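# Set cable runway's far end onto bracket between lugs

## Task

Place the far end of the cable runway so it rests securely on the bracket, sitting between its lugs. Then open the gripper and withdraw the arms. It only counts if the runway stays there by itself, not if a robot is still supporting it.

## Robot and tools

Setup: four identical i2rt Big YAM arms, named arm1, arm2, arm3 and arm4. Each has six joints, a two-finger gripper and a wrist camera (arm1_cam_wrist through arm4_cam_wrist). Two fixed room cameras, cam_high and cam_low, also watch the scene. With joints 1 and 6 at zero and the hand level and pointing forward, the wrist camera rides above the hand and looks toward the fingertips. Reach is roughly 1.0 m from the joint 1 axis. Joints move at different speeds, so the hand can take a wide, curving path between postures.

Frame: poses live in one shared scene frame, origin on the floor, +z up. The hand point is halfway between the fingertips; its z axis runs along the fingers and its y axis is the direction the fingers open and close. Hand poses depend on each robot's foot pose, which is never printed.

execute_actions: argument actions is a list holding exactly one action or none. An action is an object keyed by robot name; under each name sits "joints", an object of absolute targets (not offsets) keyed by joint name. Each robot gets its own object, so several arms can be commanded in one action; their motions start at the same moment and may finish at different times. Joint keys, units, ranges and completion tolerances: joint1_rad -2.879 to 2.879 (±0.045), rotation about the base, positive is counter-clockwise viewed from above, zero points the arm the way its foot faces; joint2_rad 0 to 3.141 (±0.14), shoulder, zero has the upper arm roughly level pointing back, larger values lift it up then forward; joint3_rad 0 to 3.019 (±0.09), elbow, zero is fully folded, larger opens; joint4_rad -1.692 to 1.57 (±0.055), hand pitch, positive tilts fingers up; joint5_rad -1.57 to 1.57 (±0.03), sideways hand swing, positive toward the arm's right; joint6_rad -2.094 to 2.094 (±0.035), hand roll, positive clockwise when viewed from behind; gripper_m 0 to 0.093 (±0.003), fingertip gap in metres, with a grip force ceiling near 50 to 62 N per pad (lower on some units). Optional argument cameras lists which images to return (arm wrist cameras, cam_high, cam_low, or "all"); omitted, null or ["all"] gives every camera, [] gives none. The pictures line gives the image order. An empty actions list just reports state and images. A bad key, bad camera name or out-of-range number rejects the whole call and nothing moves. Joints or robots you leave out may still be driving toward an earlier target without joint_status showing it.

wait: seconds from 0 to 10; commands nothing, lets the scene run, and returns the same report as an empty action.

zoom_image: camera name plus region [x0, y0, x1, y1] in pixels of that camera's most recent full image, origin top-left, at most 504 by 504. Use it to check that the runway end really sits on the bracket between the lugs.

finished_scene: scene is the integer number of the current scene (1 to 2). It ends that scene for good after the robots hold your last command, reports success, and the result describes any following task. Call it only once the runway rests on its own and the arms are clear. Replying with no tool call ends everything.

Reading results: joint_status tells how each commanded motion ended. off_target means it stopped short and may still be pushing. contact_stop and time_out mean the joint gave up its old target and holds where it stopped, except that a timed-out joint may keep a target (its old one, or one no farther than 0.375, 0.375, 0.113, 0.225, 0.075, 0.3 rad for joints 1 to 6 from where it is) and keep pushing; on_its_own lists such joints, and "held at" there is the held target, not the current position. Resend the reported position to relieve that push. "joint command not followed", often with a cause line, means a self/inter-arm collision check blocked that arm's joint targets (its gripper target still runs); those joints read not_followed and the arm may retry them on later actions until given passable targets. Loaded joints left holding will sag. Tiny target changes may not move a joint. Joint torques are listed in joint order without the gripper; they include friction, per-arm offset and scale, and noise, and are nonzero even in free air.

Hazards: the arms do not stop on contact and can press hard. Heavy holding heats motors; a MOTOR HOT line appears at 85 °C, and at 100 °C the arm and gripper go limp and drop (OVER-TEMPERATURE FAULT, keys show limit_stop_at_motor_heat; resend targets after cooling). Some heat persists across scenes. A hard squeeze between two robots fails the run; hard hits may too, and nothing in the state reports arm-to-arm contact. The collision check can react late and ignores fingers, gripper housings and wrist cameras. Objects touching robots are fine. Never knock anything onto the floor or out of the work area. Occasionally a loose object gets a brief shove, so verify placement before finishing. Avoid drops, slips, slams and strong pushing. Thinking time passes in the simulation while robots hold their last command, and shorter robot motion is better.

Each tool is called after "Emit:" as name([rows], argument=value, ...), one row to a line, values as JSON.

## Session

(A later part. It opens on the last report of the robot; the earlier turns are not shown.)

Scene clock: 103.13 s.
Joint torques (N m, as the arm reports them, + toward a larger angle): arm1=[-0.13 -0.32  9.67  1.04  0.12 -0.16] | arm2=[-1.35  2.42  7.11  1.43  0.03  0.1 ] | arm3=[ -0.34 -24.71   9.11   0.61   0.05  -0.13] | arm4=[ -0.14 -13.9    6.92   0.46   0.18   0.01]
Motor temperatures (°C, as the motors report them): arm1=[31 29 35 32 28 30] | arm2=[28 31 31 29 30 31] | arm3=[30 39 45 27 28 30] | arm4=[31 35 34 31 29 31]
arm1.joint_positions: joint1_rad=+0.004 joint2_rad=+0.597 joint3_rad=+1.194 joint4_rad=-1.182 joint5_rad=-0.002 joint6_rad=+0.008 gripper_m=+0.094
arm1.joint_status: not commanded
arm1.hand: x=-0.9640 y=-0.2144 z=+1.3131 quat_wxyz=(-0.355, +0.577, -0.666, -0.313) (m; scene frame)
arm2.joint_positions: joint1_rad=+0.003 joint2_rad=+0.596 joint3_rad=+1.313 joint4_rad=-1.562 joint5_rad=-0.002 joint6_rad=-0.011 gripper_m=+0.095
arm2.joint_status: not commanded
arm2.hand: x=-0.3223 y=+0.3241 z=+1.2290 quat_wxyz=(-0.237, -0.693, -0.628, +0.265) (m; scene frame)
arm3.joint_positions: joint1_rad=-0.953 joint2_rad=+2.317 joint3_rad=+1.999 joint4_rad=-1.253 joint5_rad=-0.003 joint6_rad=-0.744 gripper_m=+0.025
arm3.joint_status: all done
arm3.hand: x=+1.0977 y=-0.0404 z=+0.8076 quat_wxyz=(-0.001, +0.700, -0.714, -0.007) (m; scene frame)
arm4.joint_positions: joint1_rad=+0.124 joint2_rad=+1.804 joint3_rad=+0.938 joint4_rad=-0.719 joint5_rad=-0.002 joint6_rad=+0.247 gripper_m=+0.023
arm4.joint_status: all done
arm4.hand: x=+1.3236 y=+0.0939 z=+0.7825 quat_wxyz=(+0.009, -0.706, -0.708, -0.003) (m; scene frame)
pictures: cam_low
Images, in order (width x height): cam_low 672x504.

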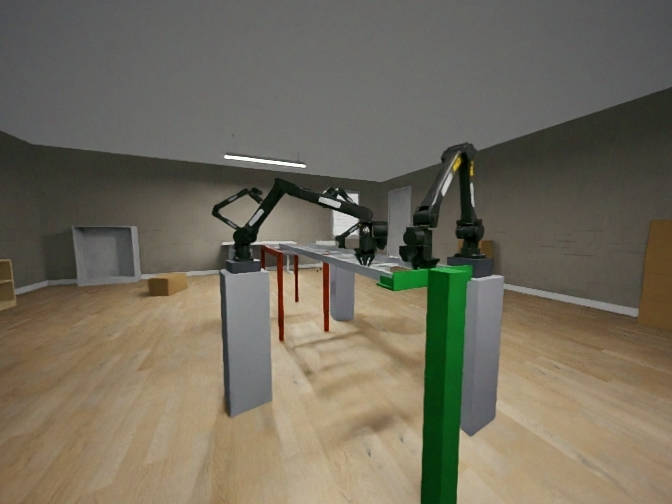

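Resting on the ledge. Release and lift.

Emit:
execute_actions([
  {"arm3":{"joints":{"gripper_m":0.06}},"arm4":{"joints":{"gripper_m":0.048}}},
], cameras=[])

Emit:
execute_actions([
  {"arm3":{"joints":{"joint2_rad":2.1,"joint4_rad":-1.45}},"arm4":{"joints":{"joint2_rad":1.5,"joint4_rad":-1.0}}},
], cameras=[])

Emit:
execute_actions([
  {"arm3":{"joints":{"joint1_rad":-0.3,"joint2_rad":0.9,"joint3_rad":1.3,"joint4_rad":-1.3,"joint6_rad":0,"gripper_m":0.093}},"arm4":{"joints":{"joint1_rad":0,"joint2_rad":0.9,"joint3_rad":1.2,"joint4_rad":-1.57,"joint6_rad":0,"gripper_m":0.093}}},
])

Emit:
zoom_image(camera="cam_high", region=[170, 180, 310, 280])

Scene clock: 105.80 s.
Joint torques (N m, as the arm reports them, + toward a larger angle): arm1=[-0.15 -0.32  9.66  1.03  0.12 -0.16] | arm2=[-1.46  2.54  7.14  1.46  0.03  0.1 ] | arm3=[ -0.43 -24.8    9.19   0.74  -0.01  -0.12] | arm4=[  0.09 -13.88   6.74   0.66   0.18   0.02]
Motor temperatures (°C, as the motors report them): arm1=[31 29 35 32 28 30] | arm2=[28 31 31 29 30 31] | arm3=[30 39 44 27 28 30] | arm4=[31 35 34 31 29 31]
arm1.joint_positions: joint1_rad=+0.004 joint2_rad=+0.597 joint3_rad=+1.194 joint4_rad=-1.182 joint5_rad=-0.002 joint6_rad=+0.008 gripper_m=+0.094
arm1.joint_status: not commanded
arm1.hand: x=-0.9640 y=-0.2144 z=+1.3131 quat_wxyz=(-0.355, +0.577, -0.666, -0.313) (m; scene frame)
arm2.joint_positions: joint1_rad=+0.003 joint2_rad=+0.596 joint3_rad=+1.313 joint4_rad=-1.562 joint5_rad=-0.002 joint6_rad=-0.011 gripper_m=+0.095
arm2.joint_status: not commanded
arm2.hand: x=-0.3223 y=+0.3241 z=+1.2290 quat_wxyz=(-0.237, -0.693, -0.628, +0.265) (m; scene frame)
arm3.joint_positions: joint1_rad=-0.953 joint2_rad=+2.317 joint3_rad=+1.999 joint4_rad=-1.253 joint5_rad=-0.002 joint6_rad=-0.744 gripper_m=+0.060
arm3.joint_status: all done
arm3.hand: x=+1.0977 y=-0.0405 z=+0.8076 quat_wxyz=(-0.001, +0.700, -0.714, -0.006) (m; scene frame)
arm4.joint_positions: joint1_rad=+0.124 joint2_rad=+1.804 joint3_rad=+0.938 joint4_rad=-0.719 joint5_rad=-0.002 joint6_rad=+0.247 gripper_m=+0.048
arm4.joint_status: all done
arm4.hand: x=+1.3236 y=+0.0939 z=+0.7825 quat_wxyz=(+0.009, -0.706, -0.708, -0.003) (m; scene frame)
pictures: none
No camera images: the call's "cameras" was empty. Leave "cameras" out to get every camera's image.

Scene clock: 107.17 s.
Joint torques (N m, as the arm reports them, + toward a larger angle): arm1=[-0.13 -0.36  9.67  1.04  0.12 -0.16] | arm2=[-1.58  2.55  7.16  1.46  0.04  0.1 ] | arm3=[ -0.2  -21.83  10.22   0.13   0.02  -0.14] | arm4=[-0.15 -9.75  9.05 -0.06  0.18  0.02]
Motor temperatures (°C, as the motors report them): arm1=[31 29 35 32 28 30] | arm2=[28 31 31 29 30 31] | arm3=[30 39 44 27 28 30] | arm4=[31 34 34 31 29 31]
arm1.joint_positions: joint1_rad=+0.004 joint2_rad=+0.597 joint3_rad=+1.194 joint4_rad=-1.182 joint5_rad=-0.002 joint6_rad=+0.008 gripper_m=+0.094
arm1.joint_status: not commanded
arm1.hand: x=-0.9640 y=-0.2144 z=+1.3131 quat_wxyz=(-0.355, +0.577, -0.666, -0.313) (m; scene frame)
arm2.joint_positions: joint1_rad=+0.003 joint2_rad=+0.596 joint3_rad=+1.313 joint4_rad=-1.562 joint5_rad=-0.002 joint6_rad=-0.011 gripper_m=+0.095
arm2.joint_status: not commanded
arm2.hand: x=-0.3223 y=+0.3241 z=+1.2290 quat_wxyz=(-0.237, -0.693, -0.628, +0.265) (m; scene frame)
arm3.joint_positions: joint1_rad=-0.953 joint2_rad=+2.073 joint3_rad=+1.992 joint4_rad=-1.439 joint5_rad=-0.002 joint6_rad=-0.744 gripper_m=+0.060
arm3.joint_status: all done
arm3.hand: x=+1.0747 y=-0.0669 z=+0.9638 quat_wxyz=(-0.026, +0.700, -0.714, -0.007) (m; scene frame)
arm4.joint_positions: joint1_rad=+0.124 joint2_rad=+1.483 joint3_rad=+0.938 joint4_rad=-0.990 joint5_rad=-0.002 joint6_rad=+0.247 gripper_m=+0.048
arm4.joint_status: all done
arm4.hand: x=+1.3177 y=+0.1201 z=+0.9061 quat_wxyz=(-0.012, -0.706, -0.708, +0.010) (m; scene frame)
pictures: none
No camera images: the call's "cameras" was empty. Leave "cameras" out to get every camera's image.

Scene clock: 108.97 s.
Joint torques (N m, as the arm reports them, + toward a larger angle): arm1=[-0.11 -0.34  9.68  1.04  0.12 -0.16] | arm2=[-1.42  2.43  7.17  1.48  0.02  0.09] | arm3=[-1.29 -2.43  8.96  1.7   0.03 -0.02] | arm4=[ 0.17 -4.07 12.24  0.57  0.1  -0.06]
Motor temperatures (°C, as the motors report them): arm1=[31 29 35 32 28 30] | arm2=[28 31 31 29 30 31] | arm3=[30 38 43 27 28 30] | arm4=[31 34 34 31 29 31]
arm1.joint_positions: joint1_rad=+0.004 joint2_rad=+0.597 joint3_rad=+1.194 joint4_rad=-1.182 joint5_rad=-0.002 joint6_rad=+0.008 gripper_m=+0.094
arm1.joint_status: not commanded
arm1.hand: x=-0.9640 y=-0.2144 z=+1.3131 quat_wxyz=(-0.355, +0.577, -0.666, -0.313) (m; scene frame)
arm2.joint_positions: joint1_rad=+0.003 joint2_rad=+0.596 joint3_rad=+1.313 joint4_rad=-1.562 joint5_rad=-0.002 joint6_rad=-0.011 gripper_m=+0.095
arm2.joint_status: not commanded
arm2.hand: x=-0.3223 y=+0.3241 z=+1.2290 quat_wxyz=(-0.237, -0.693, -0.628, +0.265) (m; scene frame)
arm3.joint_positions: joint1_rad=-0.290 joint2_rad=+0.891 joint3_rad=+1.308 joint4_rad=-1.301 joint5_rad=-0.003 joint6_rad=-0.015 gripper_m=+0.093
arm3.joint_status: all done
arm3.hand: x=+0.6562 y=-0.2042 z=+1.2442 quat_wxyz=(-0.252, +0.636, -0.693, -0.230) (m; scene frame)
arm4.joint_positions: joint1_rad=-0.001 joint2_rad=+0.898 joint3_rad=+1.182 joint4_rad=-1.560 joint5_rad=-0.001 joint6_rad=+0.009 gripper_m=+0.093
arm4.joint_status: all done
arm4.hand: x=+1.2569 y=+0.2241 z=+1.1776 quat_wxyz=(-0.107, -0.657, -0.739, +0.097) (m; scene frame)
pictures: arm1_cam_wrist, arm2_cam_wrist, arm3_cam_wrist, arm4_cam_wrist, cam_high, cam_low
Images, in order (width x height): arm1_cam_wrist 504x504, arm2_cam_wrist 504x504, arm3_cam_wrist 504x504, arm4_cam_wrist 504x504, cam_high 672x504, cam_low 672x504.

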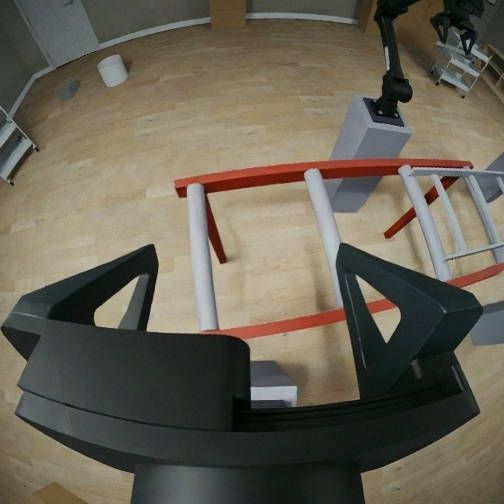

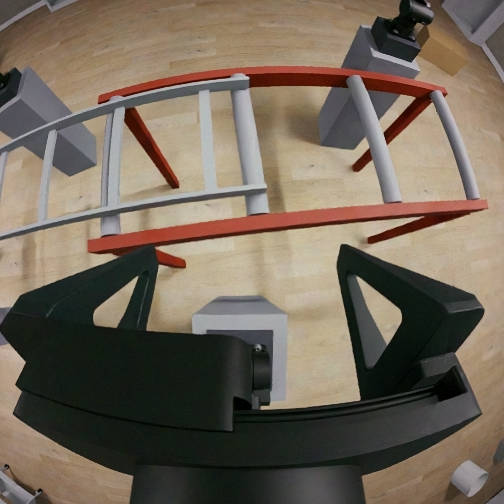

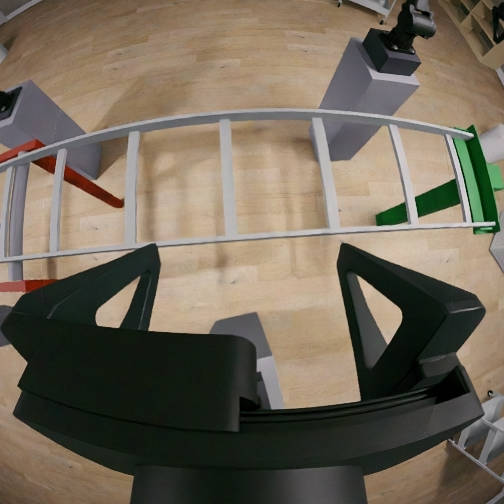

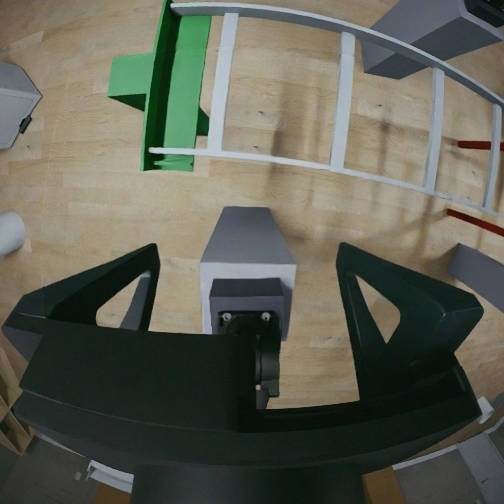

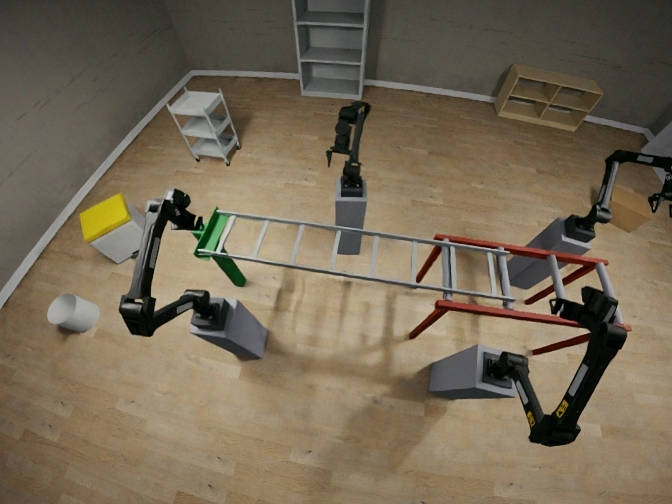

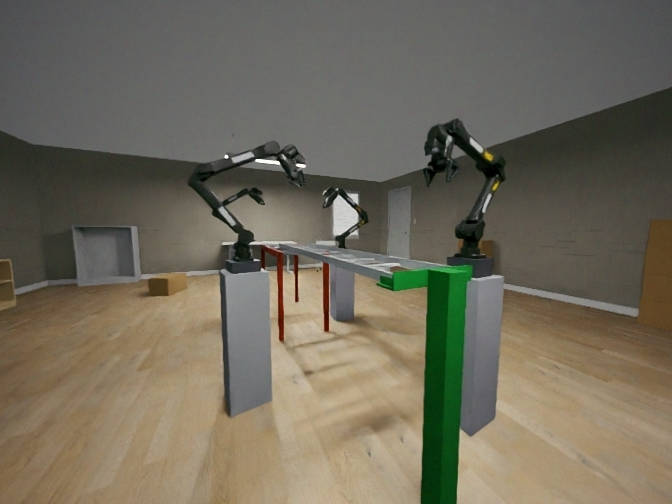

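Region (170, 180, 310, 280) of cam_high's 672x504 image, scaled by 3.600, with more detail than that image has; it fills the top 360 rows of this view, and the rest is white.

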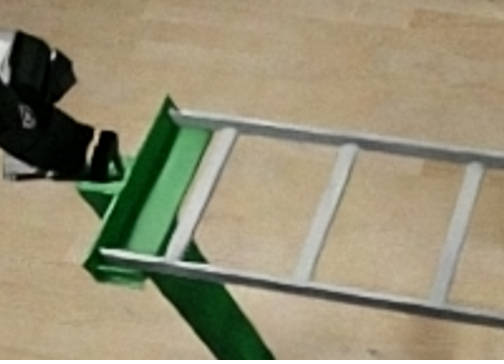

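Emit:
finished_scene(scene=1)

The scene is finished: the task was done.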